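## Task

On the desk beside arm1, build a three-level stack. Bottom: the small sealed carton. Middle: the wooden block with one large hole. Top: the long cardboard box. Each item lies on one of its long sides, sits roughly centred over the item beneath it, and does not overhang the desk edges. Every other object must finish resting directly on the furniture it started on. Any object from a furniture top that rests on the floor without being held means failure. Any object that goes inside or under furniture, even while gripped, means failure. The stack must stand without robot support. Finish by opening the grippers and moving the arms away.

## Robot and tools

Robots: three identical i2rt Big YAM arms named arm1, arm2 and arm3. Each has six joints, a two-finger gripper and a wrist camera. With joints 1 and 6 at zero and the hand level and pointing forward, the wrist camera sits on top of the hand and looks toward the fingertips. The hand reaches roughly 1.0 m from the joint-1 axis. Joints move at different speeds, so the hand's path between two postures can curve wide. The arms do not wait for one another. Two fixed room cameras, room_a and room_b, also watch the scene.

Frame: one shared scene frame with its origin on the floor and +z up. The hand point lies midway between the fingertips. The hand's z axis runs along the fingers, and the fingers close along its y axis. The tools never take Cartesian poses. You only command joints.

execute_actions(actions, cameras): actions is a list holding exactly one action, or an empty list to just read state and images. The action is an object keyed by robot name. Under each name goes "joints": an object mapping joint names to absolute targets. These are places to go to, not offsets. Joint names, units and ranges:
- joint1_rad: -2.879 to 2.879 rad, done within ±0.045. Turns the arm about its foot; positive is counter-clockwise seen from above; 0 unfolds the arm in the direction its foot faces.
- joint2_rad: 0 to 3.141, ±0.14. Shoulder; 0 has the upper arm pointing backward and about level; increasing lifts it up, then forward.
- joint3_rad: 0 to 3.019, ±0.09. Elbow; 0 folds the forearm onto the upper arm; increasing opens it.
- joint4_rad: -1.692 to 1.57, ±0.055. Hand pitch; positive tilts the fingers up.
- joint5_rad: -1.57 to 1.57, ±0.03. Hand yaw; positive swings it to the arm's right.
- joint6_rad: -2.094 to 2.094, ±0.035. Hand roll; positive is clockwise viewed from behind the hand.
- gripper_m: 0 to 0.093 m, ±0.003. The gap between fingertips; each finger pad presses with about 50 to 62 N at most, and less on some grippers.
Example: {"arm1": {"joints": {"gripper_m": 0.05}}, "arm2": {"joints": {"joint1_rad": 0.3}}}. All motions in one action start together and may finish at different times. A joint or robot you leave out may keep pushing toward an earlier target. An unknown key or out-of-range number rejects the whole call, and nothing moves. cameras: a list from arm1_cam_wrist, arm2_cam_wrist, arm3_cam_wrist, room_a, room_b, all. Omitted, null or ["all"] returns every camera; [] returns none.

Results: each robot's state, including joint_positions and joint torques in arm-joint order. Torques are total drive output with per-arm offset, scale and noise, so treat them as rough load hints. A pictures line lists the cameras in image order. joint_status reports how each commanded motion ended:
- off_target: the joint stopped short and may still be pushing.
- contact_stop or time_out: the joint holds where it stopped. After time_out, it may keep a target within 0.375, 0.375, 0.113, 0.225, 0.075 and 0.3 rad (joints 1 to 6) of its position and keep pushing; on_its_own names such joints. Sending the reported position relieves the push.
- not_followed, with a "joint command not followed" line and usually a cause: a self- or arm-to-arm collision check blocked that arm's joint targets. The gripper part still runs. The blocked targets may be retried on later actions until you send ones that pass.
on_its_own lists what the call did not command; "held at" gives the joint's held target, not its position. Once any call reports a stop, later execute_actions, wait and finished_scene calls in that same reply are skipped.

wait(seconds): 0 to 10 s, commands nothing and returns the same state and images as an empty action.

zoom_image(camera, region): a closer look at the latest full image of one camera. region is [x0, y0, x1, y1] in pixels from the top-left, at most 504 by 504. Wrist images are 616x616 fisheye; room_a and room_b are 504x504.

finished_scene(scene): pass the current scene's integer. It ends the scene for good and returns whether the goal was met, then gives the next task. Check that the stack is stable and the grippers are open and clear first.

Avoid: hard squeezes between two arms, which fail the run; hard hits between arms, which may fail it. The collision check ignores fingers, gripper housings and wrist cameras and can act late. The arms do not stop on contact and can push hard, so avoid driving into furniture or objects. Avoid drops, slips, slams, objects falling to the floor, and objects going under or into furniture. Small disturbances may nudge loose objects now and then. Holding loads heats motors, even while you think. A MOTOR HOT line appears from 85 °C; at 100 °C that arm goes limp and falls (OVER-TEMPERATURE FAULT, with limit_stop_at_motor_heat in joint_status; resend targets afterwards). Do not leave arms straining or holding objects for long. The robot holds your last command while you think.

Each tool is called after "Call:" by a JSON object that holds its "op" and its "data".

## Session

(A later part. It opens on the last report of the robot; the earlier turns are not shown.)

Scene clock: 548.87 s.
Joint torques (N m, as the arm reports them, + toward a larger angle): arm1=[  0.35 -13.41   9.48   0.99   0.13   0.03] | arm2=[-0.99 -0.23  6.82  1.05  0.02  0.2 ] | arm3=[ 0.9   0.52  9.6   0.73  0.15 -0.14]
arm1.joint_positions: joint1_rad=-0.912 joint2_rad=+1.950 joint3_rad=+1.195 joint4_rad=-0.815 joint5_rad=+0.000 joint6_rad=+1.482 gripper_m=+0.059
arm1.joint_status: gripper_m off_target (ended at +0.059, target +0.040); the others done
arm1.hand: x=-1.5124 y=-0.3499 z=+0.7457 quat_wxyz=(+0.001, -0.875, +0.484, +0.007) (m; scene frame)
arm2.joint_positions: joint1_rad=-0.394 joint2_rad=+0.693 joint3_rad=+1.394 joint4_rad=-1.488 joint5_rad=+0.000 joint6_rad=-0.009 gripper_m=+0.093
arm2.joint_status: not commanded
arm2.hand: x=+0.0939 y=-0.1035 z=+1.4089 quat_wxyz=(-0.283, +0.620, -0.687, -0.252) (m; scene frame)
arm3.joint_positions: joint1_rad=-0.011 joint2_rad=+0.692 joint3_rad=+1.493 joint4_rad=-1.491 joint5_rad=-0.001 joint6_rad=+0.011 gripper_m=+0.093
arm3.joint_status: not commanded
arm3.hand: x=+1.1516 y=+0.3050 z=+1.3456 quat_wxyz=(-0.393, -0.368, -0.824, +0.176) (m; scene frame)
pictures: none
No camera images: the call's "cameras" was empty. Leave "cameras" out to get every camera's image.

Call:
{"op": "execute_actions", "data": {"actions": [{"arm1":{"joints":{"gripper_m":0.093}}}], "cameras": ["arm1_cam_wrist"]}}

Call:
{"op": "execute_actions", "data": {"actions": [{"arm1":{"joints":{"joint2_rad":1.8,"joint4_rad":-0.97}}}], "cameras": ["arm1_cam_wrist"]}}

Call:
{"op": "execute_actions", "data": {"actions": [{"arm1":{"joints":{"joint1_rad":-0.435,"joint2_rad":2.03,"joint3_rad":1.695,"joint4_rad":-1.21,"joint6_rad":0.975}}}], "cameras": ["arm1_cam_wrist"]}}

Scene clock: 570.97 s.
Joint torques (N m, as the arm reports them, + toward a larger angle): arm1=[  0.32 -13.39   9.49   0.98   0.13   0.03] | arm2=[-0.63 -0.2   6.78  1.22  0.01  0.2 ] | arm3=[ 0.87  0.54  9.61  0.73  0.15 -0.14]
arm1.joint_positions: joint1_rad=-0.912 joint2_rad=+1.950 joint3_rad=+1.195 joint4_rad=-0.815 joint5_rad=+0.000 joint6_rad=+1.482 gripper_m=+0.093
arm1.joint_status: all done
arm1.hand: x=-1.5125 y=-0.3499 z=+0.7457 quat_wxyz=(+0.001, -0.875, +0.484, +0.007) (m; scene frame)
arm2.joint_positions: joint1_rad=-0.394 joint2_rad=+0.693 joint3_rad=+1.394 joint4_rad=-1.488 joint5_rad=+0.000 joint6_rad=-0.009 gripper_m=+0.093
arm2.joint_status: not commanded
arm2.hand: x=+0.0939 y=-0.1035 z=+1.4089 quat_wxyz=(-0.283, +0.620, -0.687, -0.252) (m; scene frame)
arm3.joint_positions: joint1_rad=-0.011 joint2_rad=+0.692 joint3_rad=+1.493 joint4_rad=-1.491 joint5_rad=-0.001 joint6_rad=+0.011 gripper_m=+0.093
arm3.joint_status: not commanded
arm3.hand: x=+1.1516 y=+0.3050 z=+1.3456 quat_wxyz=(-0.393, -0.368, -0.824, +0.176) (m; scene frame)
pictures: arm1_cam_wrist
Images, in order (width x height): arm1_cam_wrist 616x616.

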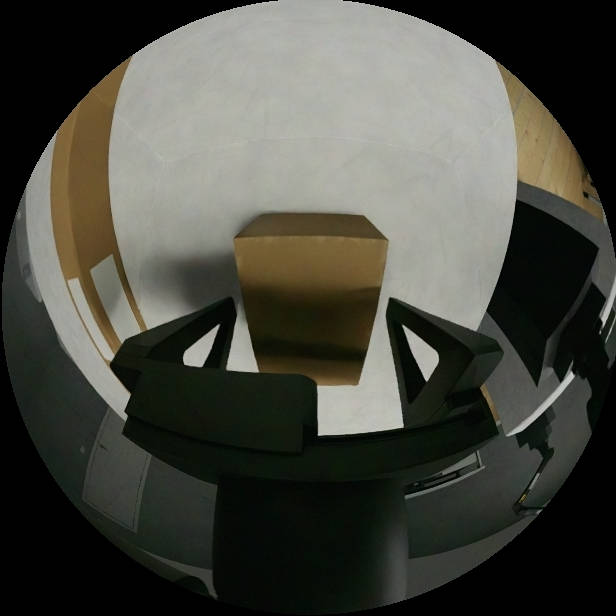

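Scene clock: 571.93 s.
Joint torques (N m, as the arm reports them, + toward a larger angle): arm1=[  0.36 -11.54  10.57  -0.2    0.13   0.03] | arm2=[-0.89 -0.26  6.79  1.06  0.02  0.2 ] | arm3=[ 0.9   0.56  9.61  0.73  0.15 -0.13]
arm1.joint_positions: joint1_rad=-0.912 joint2_rad=+1.779 joint3_rad=+1.195 joint4_rad=-0.956 joint5_rad=+0.000 joint6_rad=+1.482 gripper_m=+0.093
arm1.joint_status: all done
arm1.hand: x=-1.5021 y=-0.3457 z=+0.8271 quat_wxyz=(-0.012, -0.875, +0.484, +0.016) (m; scene frame)
arm2.joint_positions: joint1_rad=-0.394 joint2_rad=+0.693 joint3_rad=+1.394 joint4_rad=-1.488 joint5_rad=+0.000 joint6_rad=-0.009 gripper_m=+0.093
arm2.joint_status: not commanded
arm2.hand: x=+0.0939 y=-0.1035 z=+1.4089 quat_wxyz=(-0.283, +0.620, -0.687, -0.252) (m; scene frame)
arm3.joint_positions: joint1_rad=-0.011 joint2_rad=+0.692 joint3_rad=+1.493 joint4_rad=-1.491 joint5_rad=-0.001 joint6_rad=+0.011 gripper_m=+0.093
arm3.joint_status: not commanded
arm3.hand: x=+1.1516 y=+0.3050 z=+1.3456 quat_wxyz=(-0.393, -0.368, -0.824, +0.176) (m; scene frame)
pictures: arm1_cam_wrist
Images, in order (width x height): arm1_cam_wrist 616x616.

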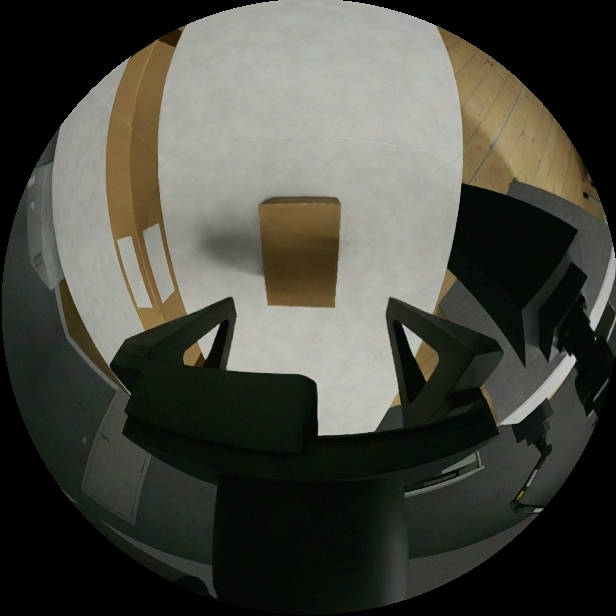

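Scene clock: 573.50 s.
Joint torques (N m, as the arm reports them, + toward a larger angle): arm1=[  0.14 -17.33  12.68  -0.21   0.19  -0.1 ] | arm2=[-0.66 -0.55  6.81  1.15  0.01  0.15] | arm3=[ 0.9   0.53  9.6   0.73  0.15 -0.14]
arm1.joint_positions: joint1_rad=-0.441 joint2_rad=+2.026 joint3_rad=+1.667 joint4_rad=-1.195 joint5_rad=-0.001 joint6_rad=+0.984 gripper_m=+0.093
arm1.joint_status: all done
arm1.hand: x=-1.4219 y=-0.6166 z=+0.8540 quat_wxyz=(-0.003, -1.000, +0.021, +0.010) (m; scene frame)
arm2.joint_positions: joint1_rad=-0.394 joint2_rad=+0.693 joint3_rad=+1.394 joint4_rad=-1.488 joint5_rad=+0.000 joint6_rad=-0.009 gripper_m=+0.093
arm2.joint_status: not commanded
arm2.hand: x=+0.0939 y=-0.1035 z=+1.4089 quat_wxyz=(-0.283, +0.620, -0.687, -0.252) (m; scene frame)
arm3.joint_positions: joint1_rad=-0.011 joint2_rad=+0.692 joint3_rad=+1.493 joint4_rad=-1.491 joint5_rad=-0.001 joint6_rad=+0.011 gripper_m=+0.093
arm3.joint_status: not commanded
arm3.hand: x=+1.1516 y=+0.3050 z=+1.3456 quat_wxyz=(-0.393, -0.368, -0.824, +0.176) (m; scene frame)
pictures: arm1_cam_wrist
Images, in order (width x height): arm1_cam_wrist 616x616.

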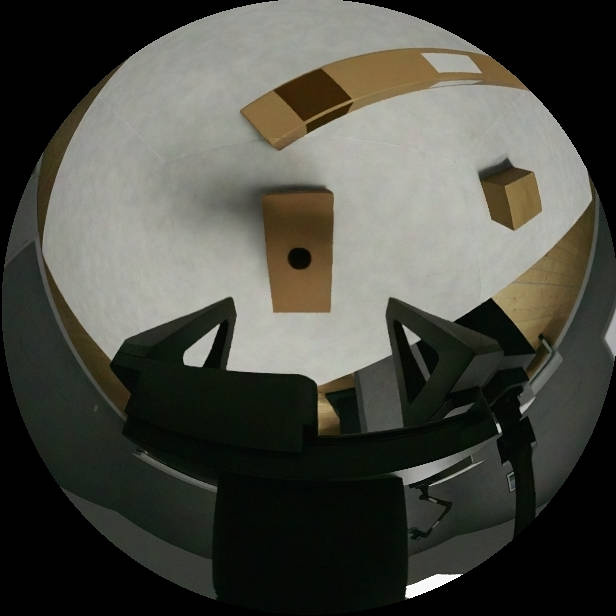

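Call:
{"op": "execute_actions", "data": {"actions": [{"arm1":{"joints":{"joint1_rad":-0.42,"joint2_rad":2.15,"joint3_rad":1.62,"joint4_rad":-1.01}}}], "cameras": ["arm1_cam_wrist"]}}

Scene clock: 587.70 s.
Joint torques (N m, as the arm reports them, + toward a larger angle): arm1=[  0.31 -18.42  10.34   1.04   0.18  -0.1 ] | arm2=[-0.71  0.05  6.87  1.08  0.02  0.16] | arm3=[ 0.92  0.54  9.61  0.73  0.15 -0.14]
arm1.joint_positions: joint1_rad=-0.428 joint2_rad=+2.150 joint3_rad=+1.610 joint4_rad=-1.026 joint5_rad=-0.001 joint6_rad=+0.984 gripper_m=+0.093
arm1.joint_status: all done
arm1.hand: x=-1.4188 y=-0.6235 z=+0.7608 quat_wxyz=(+0.002, -1.000, +0.014, +0.006) (m; scene frame)
arm2.joint_positions: joint1_rad=-0.394 joint2_rad=+0.693 joint3_rad=+1.394 joint4_rad=-1.488 joint5_rad=+0.000 joint6_rad=-0.009 gripper_m=+0.093
arm2.joint_status: not commanded
arm2.hand: x=+0.0939 y=-0.1035 z=+1.4089 quat_wxyz=(-0.283, +0.620, -0.687, -0.252) (m; scene frame)
arm3.joint_positions: joint1_rad=-0.011 joint2_rad=+0.692 joint3_rad=+1.493 joint4_rad=-1.491 joint5_rad=-0.001 joint6_rad=+0.011 gripper_m=+0.093
arm3.joint_status: not commanded
arm3.hand: x=+1.1516 y=+0.3050 z=+1.3456 quat_wxyz=(-0.393, -0.368, -0.824, +0.176) (m; scene frame)
pictures: arm1_cam_wrist
Images, in order (width x height): arm1_cam_wrist 616x616.

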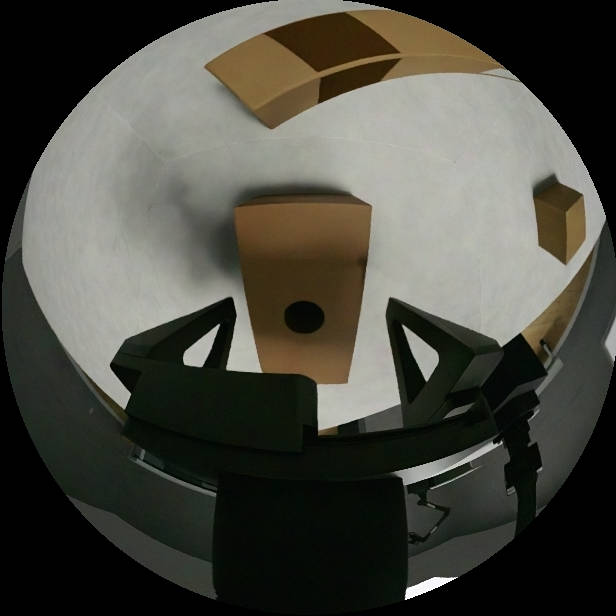

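Call:
{"op": "execute_actions", "data": {"actions": [{"arm1":{"joints":{"joint2_rad":2.2,"joint4_rad":-0.985}}}], "cameras": []}}

Call:
{"op": "execute_actions", "data": {"actions": [{"arm1":{"joints":{"gripper_m":0.035}}}], "cameras": ["arm1_cam_wrist"]}}

Scene clock: 594.17 s.
Joint torques (N m, as the arm reports them, + toward a larger angle): arm1=[  0.33 -16.38  10.17   1.05   0.18  -0.1 ] | arm2=[-0.69 -0.37  6.76  1.14  0.04  0.19] | arm3=[ 0.91  0.54  9.6   0.72  0.15 -0.14]
arm1.joint_positions: joint1_rad=-0.428 joint2_rad=+2.173 joint3_rad=+1.610 joint4_rad=-1.001 joint5_rad=-0.001 joint6_rad=+0.984 gripper_m=+0.093
arm1.joint_status: all done
arm1.hand: x=-1.4203 y=-0.6253 z=+0.7477 quat_wxyz=(+0.000, -1.000, +0.014, +0.007) (m; scene frame)
arm2.joint_positions: joint1_rad=-0.394 joint2_rad=+0.693 joint3_rad=+1.394 joint4_rad=-1.488 joint5_rad=+0.000 joint6_rad=-0.009 gripper_m=+0.093
arm2.joint_status: not commanded
arm2.hand: x=+0.0939 y=-0.1035 z=+1.4089 quat_wxyz=(-0.283, +0.620, -0.687, -0.252) (m; scene frame)
arm3.joint_positions: joint1_rad=-0.011 joint2_rad=+0.692 joint3_rad=+1.493 joint4_rad=-1.491 joint5_rad=-0.001 joint6_rad=+0.011 gripper_m=+0.093
arm3.joint_status: not commanded
arm3.hand: x=+1.1516 y=+0.3050 z=+1.3456 quat_wxyz=(-0.393, -0.368, -0.824, +0.176) (m; scene frame)
pictures: none
No camera images: the call's "cameras" was empty. Leave "cameras" out to get every camera's image.

Scene clock: 594.80 s.
Joint torques (N m, as the arm reports them, + toward a larger angle): arm1=[  0.32 -16.42  10.17   0.94   0.16  -0.09] | arm2=[-1.03 -0.13  6.8   1.06  0.01  0.17] | arm3=[ 0.9   0.52  9.6   0.73  0.15 -0.14]
arm1.joint_positions: joint1_rad=-0.428 joint2_rad=+2.173 joint3_rad=+1.610 joint4_rad=-0.998 joint5_rad=-0.001 joint6_rad=+0.982 gripper_m=+0.059
arm1.joint_status: gripper_m off_target (ended at +0.059, target +0.035)
arm1.hand: x=-1.4208 y=-0.6259 z=+0.7477 quat_wxyz=(-0.001, -1.000, +0.014, +0.008) (m; scene frame)
arm2.joint_positions: joint1_rad=-0.394 joint2_rad=+0.693 joint3_rad=+1.394 joint4_rad=-1.488 joint5_rad=+0.000 joint6_rad=-0.009 gripper_m=+0.093
arm2.joint_status: not commanded
arm2.hand: x=+0.0939 y=-0.1035 z=+1.4089 quat_wxyz=(-0.283, +0.620, -0.687, -0.252) (m; scene frame)
arm3.joint_positions: joint1_rad=-0.011 joint2_rad=+0.692 joint3_rad=+1.493 joint4_rad=-1.491 joint5_rad=-0.001 joint6_rad=+0.011 gripper_m=+0.093
arm3.joint_status: not commanded
arm3.hand: x=+1.1516 y=+0.3050 z=+1.3456 quat_wxyz=(-0.393, -0.368, -0.824, +0.176) (m; scene frame)
pictures: arm1_cam_wrist
Images, in order (width x height): arm1_cam_wrist 616x616.

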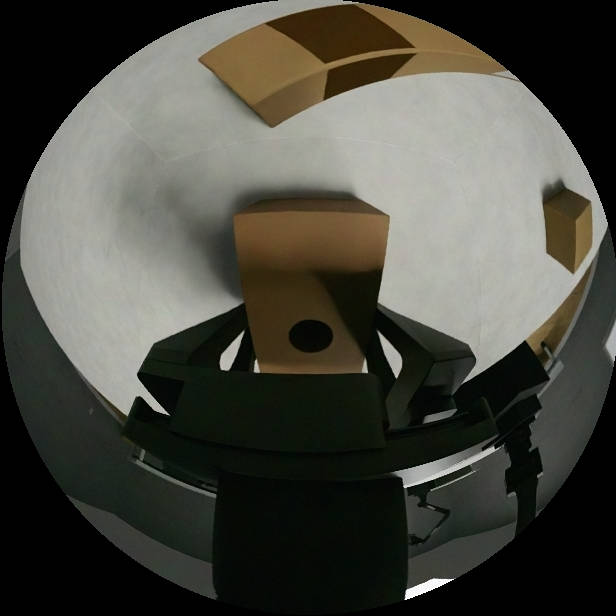

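Call:
{"op": "execute_actions", "data": {"actions": [{"arm1":{"joints":{"joint1_rad":-0.925,"joint2_rad":1.73,"joint3_rad":1.33,"joint4_rad":-1.15,"joint6_rad":1.475,"gripper_m":0.035}}}], "cameras": ["arm1_cam_wrist"]}}

Scene clock: 610.57 s.
Joint torques (N m, as the arm reports them, + toward a larger angle): arm1=[ -0.58 -12.5   10.59  -0.16   0.12   0.04] | arm2=[-1.1  -0.32  6.73  1.21  0.03  0.19] | arm3=[ 0.9   0.54  9.61  0.72  0.15 -0.14]
arm1.joint_positions: joint1_rad=-0.920 joint2_rad=+1.721 joint3_rad=+1.325 joint4_rad=-1.137 joint5_rad=+0.001 joint6_rad=+1.466 gripper_m=+0.059
arm1.joint_status: gripper_m off_target (ended at +0.059, target +0.035); the others done
arm1.hand: x=-1.5161 y=-0.3490 z=+0.8979 quat_wxyz=(-0.014, -0.877, +0.480, +0.018) (m; scene frame)
arm2.joint_positions: joint1_rad=-0.394 joint2_rad=+0.693 joint3_rad=+1.394 joint4_rad=-1.488 joint5_rad=+0.000 joint6_rad=-0.009 gripper_m=+0.093
arm2.joint_status: not commanded
arm2.hand: x=+0.0939 y=-0.1035 z=+1.4089 quat_wxyz=(-0.283, +0.620, -0.687, -0.252) (m; scene frame)
arm3.joint_positions: joint1_rad=-0.011 joint2_rad=+0.692 joint3_rad=+1.493 joint4_rad=-1.491 joint5_rad=-0.001 joint6_rad=+0.011 gripper_m=+0.093
arm3.joint_status: not commanded
arm3.hand: x=+1.1516 y=+0.3050 z=+1.3456 quat_wxyz=(-0.393, -0.368, -0.824, +0.176) (m; scene frame)
pictures: arm1_cam_wrist
Images, in order (width x height): arm1_cam_wrist 616x616.

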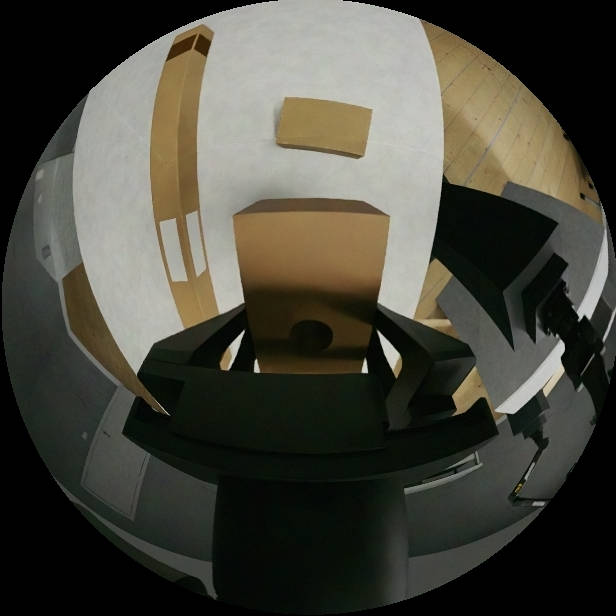

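Call:
{"op": "zoom_image", "data": {"camera": "arm1_cam_wrist", "region": [250, 60, 410, 220]}}

Region (250, 60, 410, 220) of arm1_cam_wrist's 616x616 image, scaled by 3.150, with more detail than that image has.

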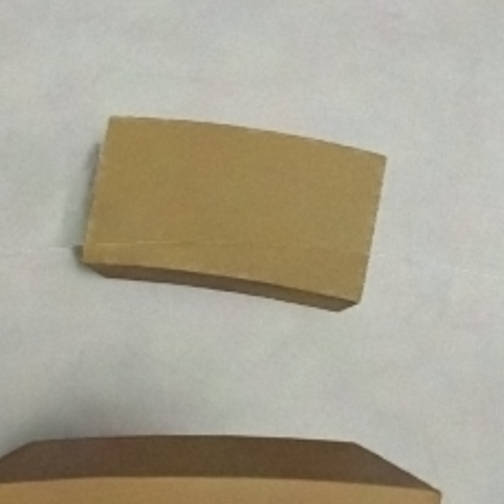

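Call:
{"op": "execute_actions", "data": {"actions": [{"arm1":{"joints":{"joint1_rad":-1.185,"joint2_rad":1.855,"joint3_rad":1.365,"joint4_rad":-1.035,"joint6_rad":1.26,"gripper_m":0.035}}}], "cameras": ["arm1_cam_wrist","room_a","room_b"]}}

Scene clock: 641.23 s.
Joint torques (N m, as the arm reports them, + toward a larger angle): arm1=[ -0.41 -16.19  12.84   0.82   0.08  -0.08] | arm2=[-0.86 -0.29  6.88  1.15  0.04  0.18] | arm3=[ 0.91  0.56  9.61  0.73  0.14 -0.14]
arm1.joint_positions: joint1_rad=-1.185 joint2_rad=+1.874 joint3_rad=+1.325 joint4_rad=-1.048 joint5_rad=+0.001 joint6_rad=+1.269 gripper_m=+0.059
arm1.joint_status: gripper_m off_target (ended at +0.059, target +0.035); the others done
arm1.hand: x=-1.5720 y=-0.2241 z=+0.8246 quat_wxyz=(+0.010, -0.860, +0.510, -0.002) (m; scene frame)
arm2.joint_positions: joint1_rad=-0.394 joint2_rad=+0.693 joint3_rad=+1.394 joint4_rad=-1.488 joint5_rad=+0.000 joint6_rad=-0.009 gripper_m=+0.093
arm2.joint_status: not commanded
arm2.hand: x=+0.0939 y=-0.1035 z=+1.4089 quat_wxyz=(-0.283, +0.620, -0.687, -0.252) (m; scene frame)
arm3.joint_positions: joint1_rad=-0.011 joint2_rad=+0.692 joint3_rad=+1.493 joint4_rad=-1.491 joint5_rad=-0.001 joint6_rad=+0.011 gripper_m=+0.093
arm3.joint_status: not commanded
arm3.hand: x=+1.1516 y=+0.3050 z=+1.3456 quat_wxyz=(-0.393, -0.368, -0.824, +0.176) (m; scene frame)
pictures: arm1_cam_wrist, room_a, room_b
Images, in order (width x height): arm1_cam_wrist 616x616, room_a 504x504, room_b 504x504.

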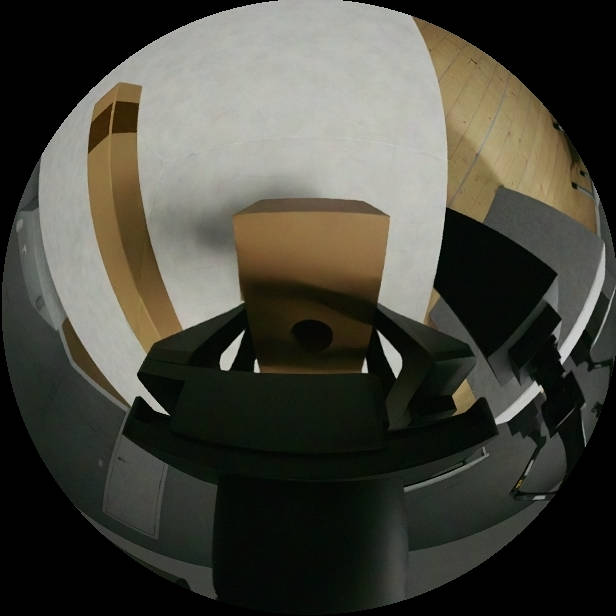

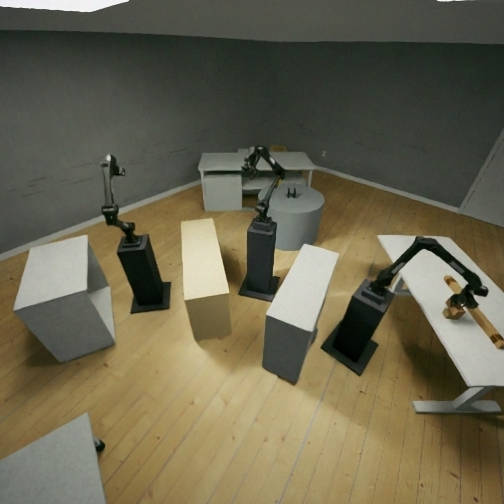

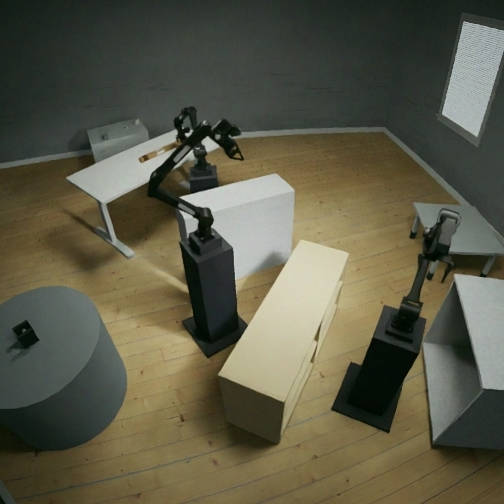

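Call:
{"op": "execute_actions", "data": {"actions": [{"arm1":{"joints":{"joint1_rad":-1.165,"joint2_rad":1.94,"joint4_rad":-0.96,"gripper_m":0.035}}}], "cameras": []}}

Scene clock: 646.73 s.
Joint torques (N m, as the arm reports them, + toward a larger angle): arm1=[  0.5  -14.2   12.25   0.82   0.08  -0.09] | arm2=[-0.7  -0.34  6.78  1.18  0.02  0.19] | arm3=[ 0.92  0.54  9.61  0.73  0.15 -0.14]
arm1.joint_positions: joint1_rad=-1.173 joint2_rad=+1.929 joint3_rad=+1.329 joint4_rad=-0.971 joint5_rad=+0.001 joint6_rad=+1.268 gripper_m=+0.059
arm1.joint_status: gripper_m off_target (ended at +0.059, target +0.035); the others done
arm1.hand: x=-1.5849 y=-0.2324 z=+0.7979 quat_wxyz=(+0.001, -0.863, +0.505, +0.007) (m; scene frame)
arm2.joint_positions: joint1_rad=-0.394 joint2_rad=+0.693 joint3_rad=+1.394 joint4_rad=-1.488 joint5_rad=+0.000 joint6_rad=-0.009 gripper_m=+0.093
arm2.joint_status: not commanded
arm2.hand: x=+0.0939 y=-0.1035 z=+1.4089 quat_wxyz=(-0.283, +0.620, -0.687, -0.252) (m; scene frame)
arm3.joint_positions: joint1_rad=-0.011 joint2_rad=+0.692 joint3_rad=+1.493 joint4_rad=-1.491 joint5_rad=-0.001 joint6_rad=+0.011 gripper_m=+0.093
arm3.joint_status: not commanded
arm3.hand: x=+1.1516 y=+0.3050 z=+1.3456 quat_wxyz=(-0.393, -0.368, -0.824, +0.176) (m; scene frame)
pictures: none
No camera images: the call's "cameras" was empty. Leave "cameras" out to get every camera's image.

Call:
{"op": "execute_actions", "data": {"actions": [{"arm1":{"joints":{"gripper_m":0.093}}}], "cameras": ["arm1_cam_wrist"]}}

Call:
{"op": "execute_actions", "data": {"actions": [{"arm1":{"joints":{"joint2_rad":1.75,"joint4_rad":-1.16}}}], "cameras": ["arm1_cam_wrist","room_a"]}}

Scene clock: 652.63 s.
Joint torques (N m, as the arm reports them, + toward a larger angle): arm1=[  0.5  -14.55  12.28   0.87   0.08  -0.09] | arm2=[-0.7  -0.5   6.86  1.13  0.02  0.16] | arm3=[ 0.93  0.52  9.6   0.72  0.15 -0.14]
arm1.joint_positions: joint1_rad=-1.173 joint2_rad=+1.929 joint3_rad=+1.329 joint4_rad=-0.971 joint5_rad=+0.001 joint6_rad=+1.268 gripper_m=+0.093
arm1.joint_status: all done
arm1.hand: x=-1.5849 y=-0.2324 z=+0.7979 quat_wxyz=(+0.001, -0.863, +0.505, +0.007) (m; scene frame)
arm2.joint_positions: joint1_rad=-0.394 joint2_rad=+0.693 joint3_rad=+1.394 joint4_rad=-1.488 joint5_rad=+0.000 joint6_rad=-0.009 gripper_m=+0.093
arm2.joint_status: not commanded
arm2.hand: x=+0.0939 y=-0.1035 z=+1.4089 quat_wxyz=(-0.283, +0.620, -0.687, -0.252) (m; scene frame)
arm3.joint_positions: joint1_rad=-0.011 joint2_rad=+0.692 joint3_rad=+1.493 joint4_rad=-1.491 joint5_rad=-0.001 joint6_rad=+0.011 gripper_m=+0.093
arm3.joint_status: not commanded
arm3.hand: x=+1.1516 y=+0.3050 z=+1.3456 quat_wxyz=(-0.393, -0.368, -0.824, +0.176) (m; scene frame)
pictures: arm1_cam_wrist
Images, in order (width x height): arm1_cam_wrist 616x616.

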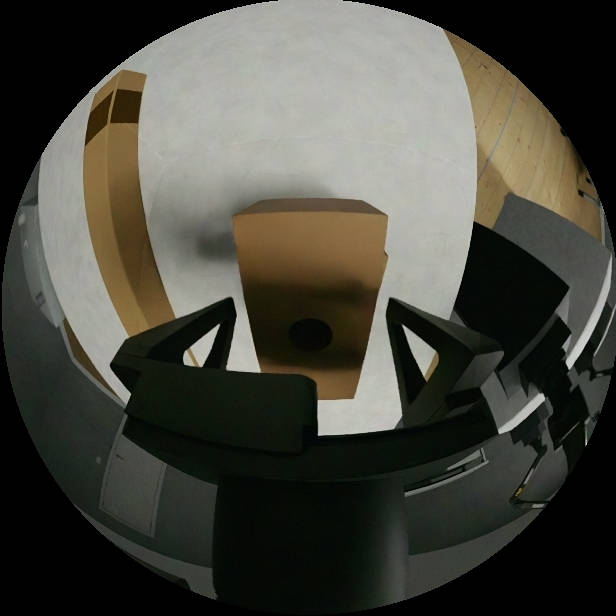

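Scene clock: 653.73 s.
Joint torques (N m, as the arm reports them, + toward a larger angle): arm1=[  0.52 -11.4   12.5   -0.15   0.08  -0.1 ] | arm2=[-0.82  0.    6.76  1.27  0.02  0.2 ] | arm3=[ 0.87  0.57  9.6   0.72  0.15 -0.14]
arm1.joint_positions: joint1_rad=-1.173 joint2_rad=+1.725 joint3_rad=+1.339 joint4_rad=-1.146 joint5_rad=+0.001 joint6_rad=+1.268 gripper_m=+0.093
arm1.joint_status: all done
arm1.hand: x=-1.5614 y=-0.2285 z=+0.9024 quat_wxyz=(-0.012, -0.863, +0.505, +0.021) (m; scene frame)
arm2.joint_positions: joint1_rad=-0.394 joint2_rad=+0.693 joint3_rad=+1.394 joint4_rad=-1.488 joint5_rad=+0.000 joint6_rad=-0.009 gripper_m=+0.093
arm2.joint_status: not commanded
arm2.hand: x=+0.0939 y=-0.1035 z=+1.4089 quat_wxyz=(-0.283, +0.620, -0.687, -0.252) (m; scene frame)
arm3.joint_positions: joint1_rad=-0.011 joint2_rad=+0.692 joint3_rad=+1.493 joint4_rad=-1.491 joint5_rad=-0.001 joint6_rad=+0.011 gripper_m=+0.093
arm3.joint_status: not commanded
arm3.hand: x=+1.1516 y=+0.3050 z=+1.3456 quat_wxyz=(-0.393, -0.368, -0.824, +0.176) (m; scene frame)
pictures: arm1_cam_wrist, room_a
Images, in order (width x height): arm1_cam_wrist 616x616, room_a 504x504.

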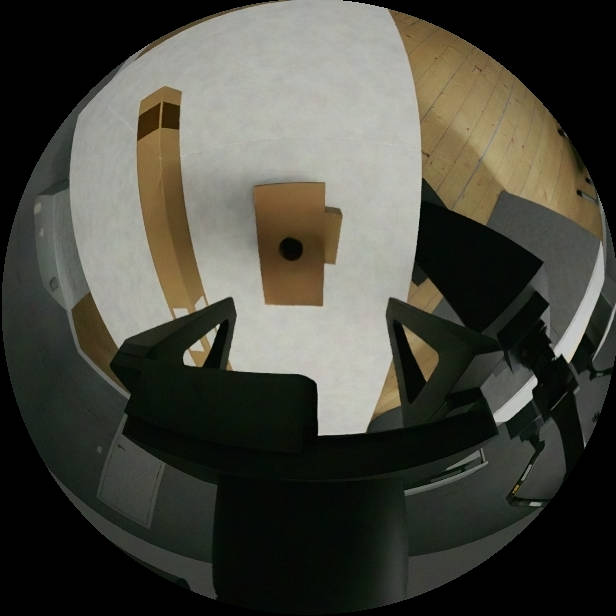

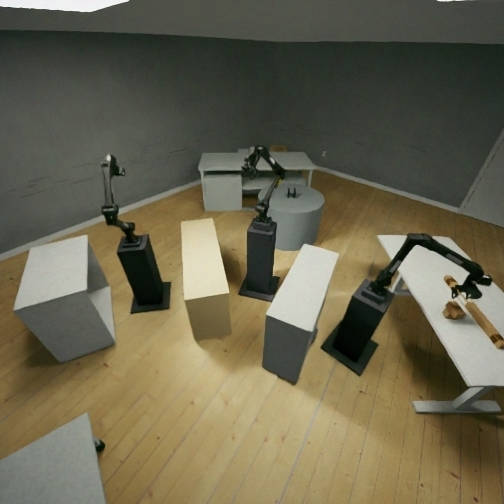

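Call:
{"op": "execute_actions", "data": {"actions": [{"arm1":{"joints":{"joint1_rad":-0.99,"joint2_rad":2.29,"joint3_rad":2.09,"joint4_rad":-1.31,"joint6_rad":1.41}}}], "cameras": ["arm1_cam_wrist"]}}

Scene clock: 678.67 s.
Joint torques (N m, as the arm reports them, + toward a larger angle): arm1=[ -0.79 -20.65  13.71  -0.15   0.12   0.04] | arm2=[-0.99 -0.44  6.81  1.17  0.05  0.15] | arm3=[ 0.91  0.55  9.6   0.73  0.15 -0.14]
arm1.joint_positions: joint1_rad=-0.986 joint2_rad=+2.287 joint3_rad=+2.055 joint4_rad=-1.296 joint5_rad=+0.000 joint6_rad=+1.401 gripper_m=+0.093
arm1.joint_status: all done
arm1.hand: x=-1.7118 y=-0.3940 z=+0.8359 quat_wxyz=(-0.015, -0.876, +0.481, +0.020) (m; scene frame)
arm2.joint_positions: joint1_rad=-0.394 joint2_rad=+0.693 joint3_rad=+1.394 joint4_rad=-1.488 joint5_rad=+0.000 joint6_rad=-0.009 gripper_m=+0.093
arm2.joint_status: not commanded
arm2.hand: x=+0.0939 y=-0.1035 z=+1.4089 quat_wxyz=(-0.283, +0.620, -0.687, -0.252) (m; scene frame)
arm3.joint_positions: joint1_rad=-0.011 joint2_rad=+0.692 joint3_rad=+1.493 joint4_rad=-1.491 joint5_rad=-0.001 joint6_rad=+0.011 gripper_m=+0.093
arm3.joint_status: not commanded
arm3.hand: x=+1.1516 y=+0.3050 z=+1.3456 quat_wxyz=(-0.393, -0.368, -0.824, +0.176) (m; scene frame)
pictures: arm1_cam_wrist
Images, in order (width x height): arm1_cam_wrist 616x616.

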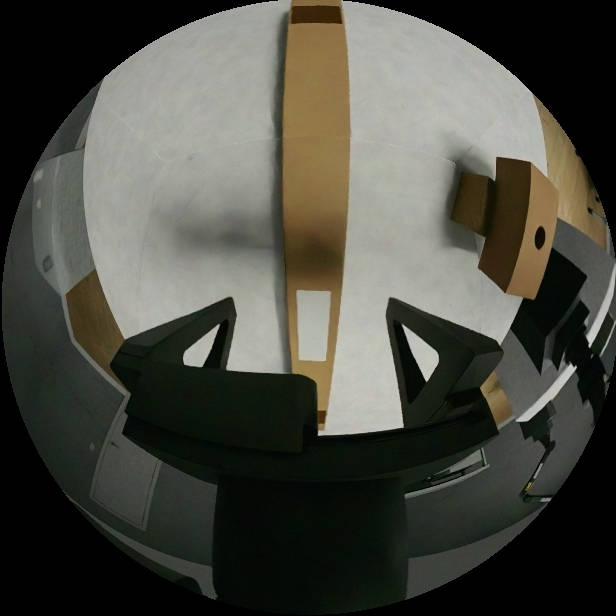

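Call:
{"op": "execute_actions", "data": {"actions": [{"arm1":{"joints":{"joint1_rad":-1.003,"joint2_rad":2.415,"joint3_rad":2.06,"joint4_rad":-1.185}}}], "cameras": []}}

Call:
{"op": "execute_actions", "data": {"actions": [{"arm1":{"joints":{"gripper_m":0.03}}}], "cameras": ["arm1_cam_wrist"]}}

Scene clock: 687.37 s.
Joint torques (N m, as the arm reports them, + toward a larger angle): arm1=[ -0.97 -21.59  10.99   0.98   0.12   0.04] | arm2=[-0.32 -0.23  6.81  1.19  0.02  0.18] | arm3=[ 0.91  0.52  9.6   0.72  0.15 -0.14]
arm1.joint_positions: joint1_rad=-0.993 joint2_rad=+2.412 joint3_rad=+2.051 joint4_rad=-1.200 joint5_rad=+0.000 joint6_rad=+1.401 gripper_m=+0.093
arm1.joint_status: all done
arm1.hand: x=-1.7197 y=-0.3906 z=+0.7497 quat_wxyz=(-0.003, -0.875, +0.484, +0.010) (m; scene frame)
arm2.joint_positions: joint1_rad=-0.394 joint2_rad=+0.693 joint3_rad=+1.394 joint4_rad=-1.488 joint5_rad=+0.000 joint6_rad=-0.009 gripper_m=+0.093
arm2.joint_status: not commanded
arm2.hand: x=+0.0939 y=-0.1035 z=+1.4089 quat_wxyz=(-0.283, +0.620, -0.687, -0.252) (m; scene frame)
arm3.joint_positions: joint1_rad=-0.011 joint2_rad=+0.692 joint3_rad=+1.493 joint4_rad=-1.491 joint5_rad=-0.001 joint6_rad=+0.011 gripper_m=+0.093
arm3.joint_status: not commanded
arm3.hand: x=+1.1516 y=+0.3050 z=+1.3456 quat_wxyz=(-0.393, -0.368, -0.824, +0.176) (m; scene frame)
pictures: none
No camera images: the call's "cameras" was empty. Leave "cameras" out to get every camera's image.

Scene clock: 688.00 s.
Joint torques (N m, as the arm reports them, + toward a larger angle): arm1=[ -1.01 -21.51  11.01   0.94   0.12   0.02] | arm2=[-1.19 -0.13  6.79  1.07  0.03  0.2 ] | arm3=[ 0.92  0.54  9.6   0.73  0.15 -0.14]
arm1.joint_positions: joint1_rad=-0.993 joint2_rad=+2.412 joint3_rad=+2.051 joint4_rad=-1.198 joint5_rad=+0.000 joint6_rad=+1.403 gripper_m=+0.049
arm1.joint_status: gripper_m off_target (ended at +0.049, target +0.030)
arm1.hand: x=-1.7200 y=-0.3908 z=+0.7497 quat_wxyz=(-0.003, -0.874, +0.485, +0.010) (m; scene frame)
arm2.joint_positions: joint1_rad=-0.394 joint2_rad=+0.693 joint3_rad=+1.394 joint4_rad=-1.488 joint5_rad=+0.000 joint6_rad=-0.009 gripper_m=+0.093
arm2.joint_status: not commanded
arm2.hand: x=+0.0939 y=-0.1035 z=+1.4089 quat_wxyz=(-0.283, +0.620, -0.687, -0.252) (m; scene frame)
arm3.joint_positions: joint1_rad=-0.011 joint2_rad=+0.692 joint3_rad=+1.493 joint4_rad=-1.491 joint5_rad=-0.001 joint6_rad=+0.011 gripper_m=+0.093
arm3.joint_status: not commanded
arm3.hand: x=+1.1516 y=+0.3050 z=+1.3456 quat_wxyz=(-0.393, -0.368, -0.824, +0.176) (m; scene frame)
pictures: arm1_cam_wrist
Images, in order (width x height): arm1_cam_wrist 616x616.

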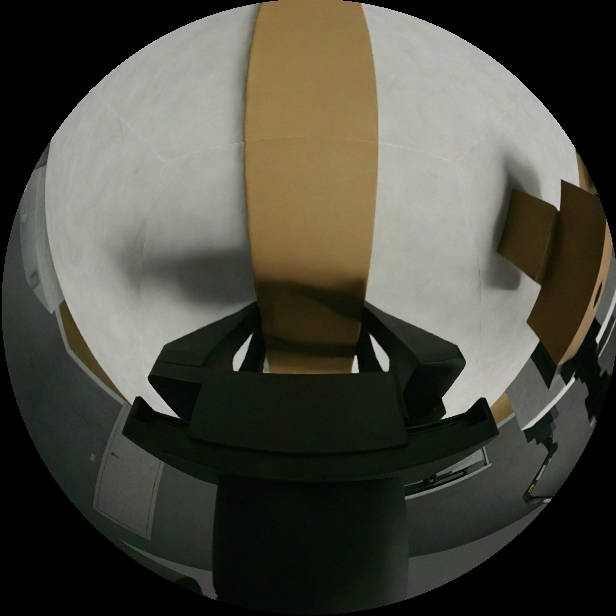

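Call:
{"op": "execute_actions", "data": {"actions": [{"arm1":{"joints":{"joint1_rad":-1.1,"joint2_rad":2.12,"joint3_rad":1.95,"joint4_rad":-1.4,"gripper_m":0.03}}}], "cameras": []}}

Call:
{"op": "execute_actions", "data": {"actions": [{"arm1":{"joints":{"joint1_rad":-1.18,"joint2_rad":1.83,"joint3_rad":1.425,"joint4_rad":-1.16,"joint6_rad":1.26,"gripper_m":0.03}}}], "cameras": ["arm1_cam_wrist","room_a"]}}

Scene clock: 701.77 s.
Joint torques (N m, as the arm reports them, + toward a larger angle): arm1=[  0.01 -17.47  12.3   -0.21   0.12   0.02] | arm2=[-0.74 -0.32  6.87  0.99  0.02  0.17] | arm3=[ 0.92  0.55  9.6   0.73  0.15 -0.14]
arm1.joint_positions: joint1_rad=-1.104 joint2_rad=+2.100 joint3_rad=+1.932 joint4_rad=-1.386 joint5_rad=+0.001 joint6_rad=+1.403 gripper_m=+0.049
arm1.joint_status: gripper_m off_target (ended at +0.049, target +0.030); the others done
arm1.hand: x=-1.6891 y=-0.3022 z=+0.9117 quat_wxyz=(-0.005, -0.846, +0.533, +0.012) (m; scene frame)
arm2.joint_positions: joint1_rad=-0.394 joint2_rad=+0.693 joint3_rad=+1.394 joint4_rad=-1.488 joint5_rad=+0.000 joint6_rad=-0.009 gripper_m=+0.093
arm2.joint_status: not commanded
arm2.hand: x=+0.0939 y=-0.1035 z=+1.4089 quat_wxyz=(-0.283, +0.620, -0.687, -0.252) (m; scene frame)
arm3.joint_positions: joint1_rad=-0.011 joint2_rad=+0.692 joint3_rad=+1.493 joint4_rad=-1.491 joint5_rad=-0.001 joint6_rad=+0.011 gripper_m=+0.093
arm3.joint_status: not commanded
arm3.hand: x=+1.1516 y=+0.3050 z=+1.3456 quat_wxyz=(-0.393, -0.368, -0.824, +0.176) (m; scene frame)
pictures: none
No camera images: the call's "cameras" was empty. Leave "cameras" out to get every camera's image.

Scene clock: 703.13 s.
Joint torques (N m, as the arm reports them, + toward a larger angle): arm1=[  0.56 -13.89  10.82   1.     0.11  -0.1 ] | arm2=[-0.69 -0.22  6.73  1.06  0.01  0.17] | arm3=[ 0.86  0.52  9.61  0.74  0.15 -0.14]
arm1.joint_positions: joint1_rad=-1.190 joint2_rad=+1.822 joint3_rad=+1.417 joint4_rad=-1.175 joint5_rad=+0.001 joint6_rad=+1.269 gripper_m=+0.049
arm1.joint_status: gripper_m off_target (ended at +0.049, target +0.030); the others done
arm1.hand: x=-1.5826 y=-0.2242 z=+0.8821 quat_wxyz=(+0.004, -0.859, +0.512, +0.003) (m; scene frame)
arm2.joint_positions: joint1_rad=-0.394 joint2_rad=+0.693 joint3_rad=+1.394 joint4_rad=-1.488 joint5_rad=+0.000 joint6_rad=-0.009 gripper_m=+0.093
arm2.joint_status: not commanded
arm2.hand: x=+0.0939 y=-0.1035 z=+1.4089 quat_wxyz=(-0.283, +0.620, -0.687, -0.252) (m; scene frame)
arm3.joint_positions: joint1_rad=-0.011 joint2_rad=+0.692 joint3_rad=+1.493 joint4_rad=-1.491 joint5_rad=-0.001 joint6_rad=+0.011 gripper_m=+0.093
arm3.joint_status: not commanded
arm3.hand: x=+1.1516 y=+0.3050 z=+1.3456 quat_wxyz=(-0.393, -0.368, -0.824, +0.176) (m; scene frame)
pictures: arm1_cam_wrist, room_a
Images, in order (width x height): arm1_cam_wrist 616x616, room_a 504x504.

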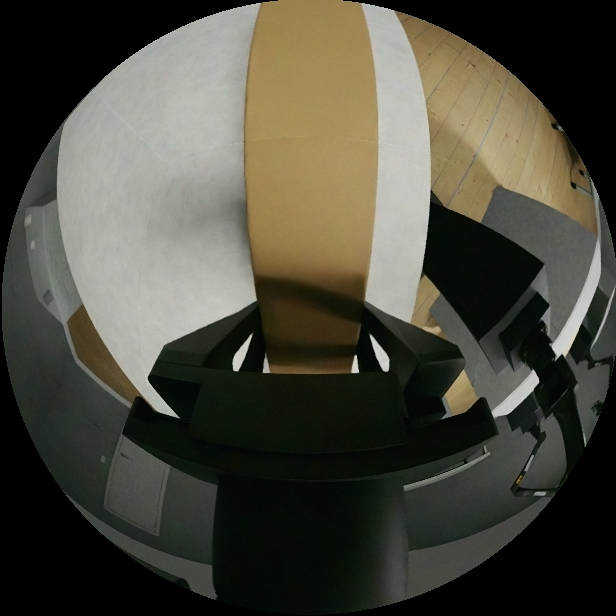

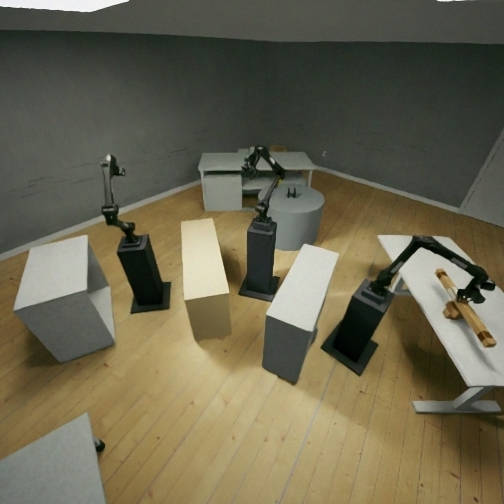

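Call:
{"op": "execute_actions", "data": {"actions": [{"arm1":{"joints":{"joint1_rad":-1.16,"joint2_rad":1.87,"joint3_rad":1.378,"joint4_rad":-1.08,"gripper_m":0.03}}}], "cameras": ["room_a"]}}

Scene clock: 714.13 s.
Joint torques (N m, as the arm reports them, + toward a larger angle): arm1=[  0.39 -13.9    9.99   1.01   0.11  -0.1 ] | arm2=[-1.09 -0.92  6.86  1.2   0.03  0.18] | arm3=[ 0.91  0.53  9.6   0.73  0.15 -0.14]
arm1.joint_positions: joint1_rad=-1.165 joint2_rad=+1.857 joint3_rad=+1.375 joint4_rad=-1.095 joint5_rad=+0.001 joint6_rad=+1.269 gripper_m=+0.049
arm1.joint_status: gripper_m off_target (ended at +0.049, target +0.030); the others done
arm1.hand: x=-1.5809 y=-0.2366 z=+0.8495 quat_wxyz=(+0.003, -0.865, +0.502, +0.004) (m; scene frame)
arm2.joint_positions: joint1_rad=-0.394 joint2_rad=+0.693 joint3_rad=+1.394 joint4_rad=-1.488 joint5_rad=+0.000 joint6_rad=-0.009 gripper_m=+0.093
arm2.joint_status: not commanded
arm2.hand: x=+0.0939 y=-0.1035 z=+1.4089 quat_wxyz=(-0.283, +0.620, -0.687, -0.252) (m; scene frame)
arm3.joint_positions: joint1_rad=-0.011 joint2_rad=+0.692 joint3_rad=+1.493 joint4_rad=-1.491 joint5_rad=-0.001 joint6_rad=+0.011 gripper_m=+0.093
arm3.joint_status: not commanded
arm3.hand: x=+1.1516 y=+0.3050 z=+1.3456 quat_wxyz=(-0.393, -0.368, -0.824, +0.176) (m; scene frame)
pictures: room_a
Images, in order (width x height): room_a 504x504.

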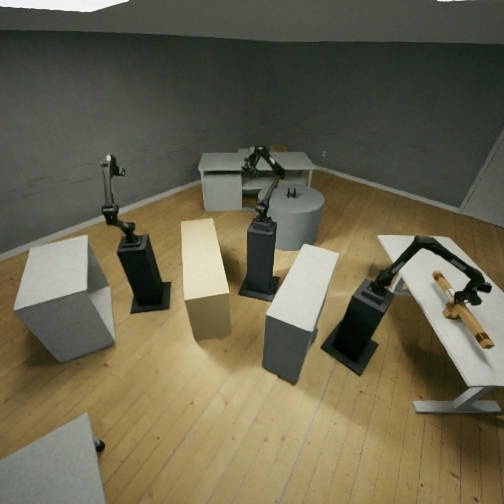

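Call:
{"op": "zoom_image", "data": {"camera": "room_a", "region": [410, 255, 504, 349]}}

Call:
{"op": "execute_actions", "data": {"actions": [{"arm1":{"joints":{"gripper_m":0.093}}}], "cameras": ["arm1_cam_wrist"]}}

Call:
{"op": "execute_actions", "data": {"actions": [{"arm1":{"joints":{"joint2_rad":1.4,"joint4_rad":-1.5}}}], "cameras": ["arm1_cam_wrist","room_a"]}}

Region (410, 255, 504, 349) of room_a's 504x504 image, scaled by 5.362, with more detail than that image has.

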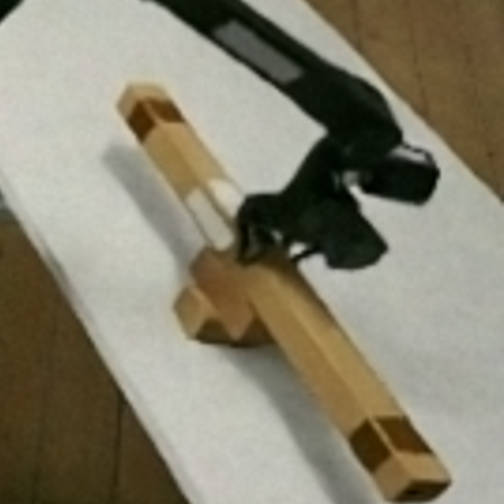

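Scene clock: 722.47 s.
Joint torques (N m, as the arm reports them, + toward a larger angle): arm1=[  0.26 -13.8    9.94   1.01   0.11  -0.09] | arm2=[-0.9  -0.75  6.85  1.21  0.01  0.19] | arm3=[ 0.94  0.5   9.6   0.74  0.15 -0.14]
arm1.joint_positions: joint1_rad=-1.165 joint2_rad=+1.857 joint3_rad=+1.375 joint4_rad=-1.095 joint5_rad=+0.001 joint6_rad=+1.269 gripper_m=+0.093
arm1.joint_status: all done
arm1.hand: x=-1.5809 y=-0.2366 z=+0.8495 quat_wxyz=(+0.003, -0.865, +0.502, +0.004) (m; scene frame)
arm2.joint_positions: joint1_rad=-0.394 joint2_rad=+0.693 joint3_rad=+1.394 joint4_rad=-1.488 joint5_rad=+0.000 joint6_rad=-0.009 gripper_m=+0.093
arm2.joint_status: not commanded
arm2.hand: x=+0.0939 y=-0.1035 z=+1.4089 quat_wxyz=(-0.283, +0.620, -0.687, -0.252) (m; scene frame)
arm3.joint_positions: joint1_rad=-0.011 joint2_rad=+0.692 joint3_rad=+1.493 joint4_rad=-1.491 joint5_rad=-0.001 joint6_rad=+0.011 gripper_m=+0.093
arm3.joint_status: not commanded
arm3.hand: x=+1.1516 y=+0.3050 z=+1.3456 quat_wxyz=(-0.393, -0.368, -0.824, +0.176) (m; scene frame)
pictures: arm1_cam_wrist
Images, in order (width x height): arm1_cam_wrist 616x616.

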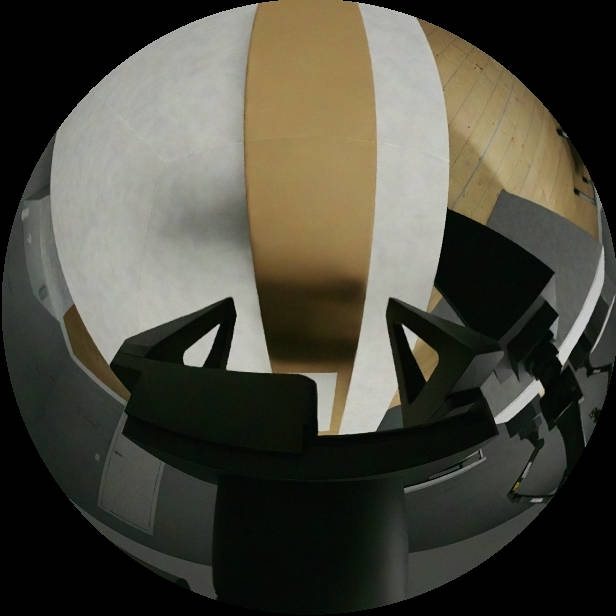

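Scene clock: 723.87 s.
Joint torques (N m, as the arm reports them, + toward a larger angle): arm1=[ 0.32 -8.   11.77 -0.06  0.12 -0.1 ] | arm2=[-0.77 -0.59  6.82  1.15  0.05  0.19] | arm3=[ 0.9   0.52  9.6   0.73  0.15 -0.14]
arm1.joint_positions: joint1_rad=-1.165 joint2_rad=+1.389 joint3_rad=+1.369 joint4_rad=-1.487 joint5_rad=+0.001 joint6_rad=+1.268 gripper_m=+0.093
arm1.joint_status: all done
arm1.hand: x=-1.4681 y=-0.2139 z=+1.0591 quat_wxyz=(-0.020, -0.865, +0.501, +0.030) (m; scene frame)
arm2.joint_positions: joint1_rad=-0.394 joint2_rad=+0.693 joint3_rad=+1.394 joint4_rad=-1.488 joint5_rad=+0.000 joint6_rad=-0.009 gripper_m=+0.093
arm2.joint_status: not commanded
arm2.hand: x=+0.0939 y=-0.1035 z=+1.4089 quat_wxyz=(-0.283, +0.620, -0.687, -0.252) (m; scene frame)
arm3.joint_positions: joint1_rad=-0.011 joint2_rad=+0.692 joint3_rad=+1.493 joint4_rad=-1.491 joint5_rad=-0.001 joint6_rad=+0.011 gripper_m=+0.093
arm3.joint_status: not commanded
arm3.hand: x=+1.1516 y=+0.3050 z=+1.3456 quat_wxyz=(-0.393, -0.368, -0.824, +0.176) (m; scene frame)
pictures: arm1_cam_wrist, room_a
Images, in order (width x height): arm1_cam_wrist 616x616, room_a 504x504.

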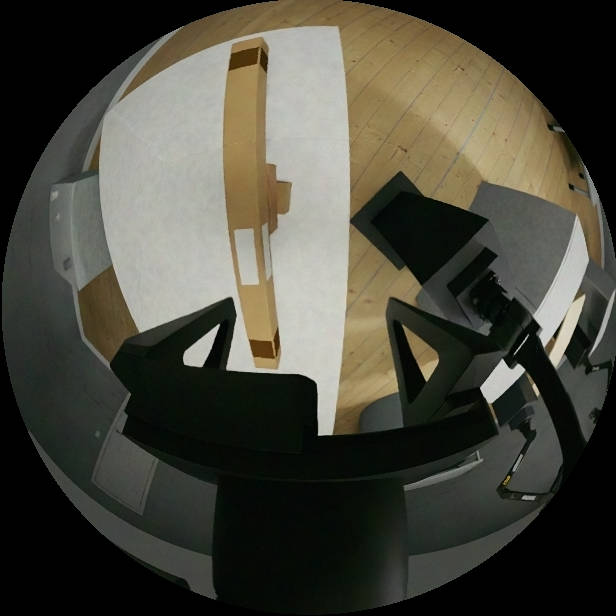

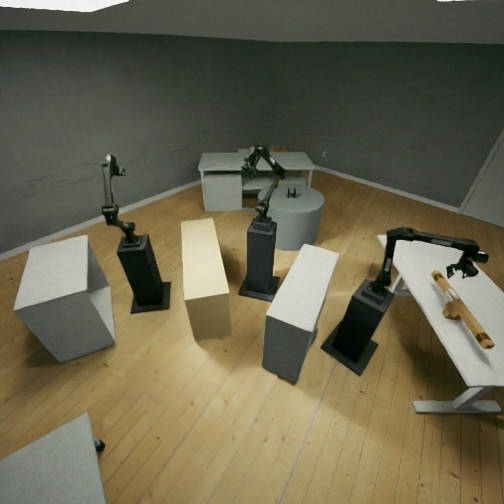

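Stack is standing inside the desk edges.

Call:
{"op": "finished_scene", "data": {"scene": 1}}

The scene is finished: the task was done.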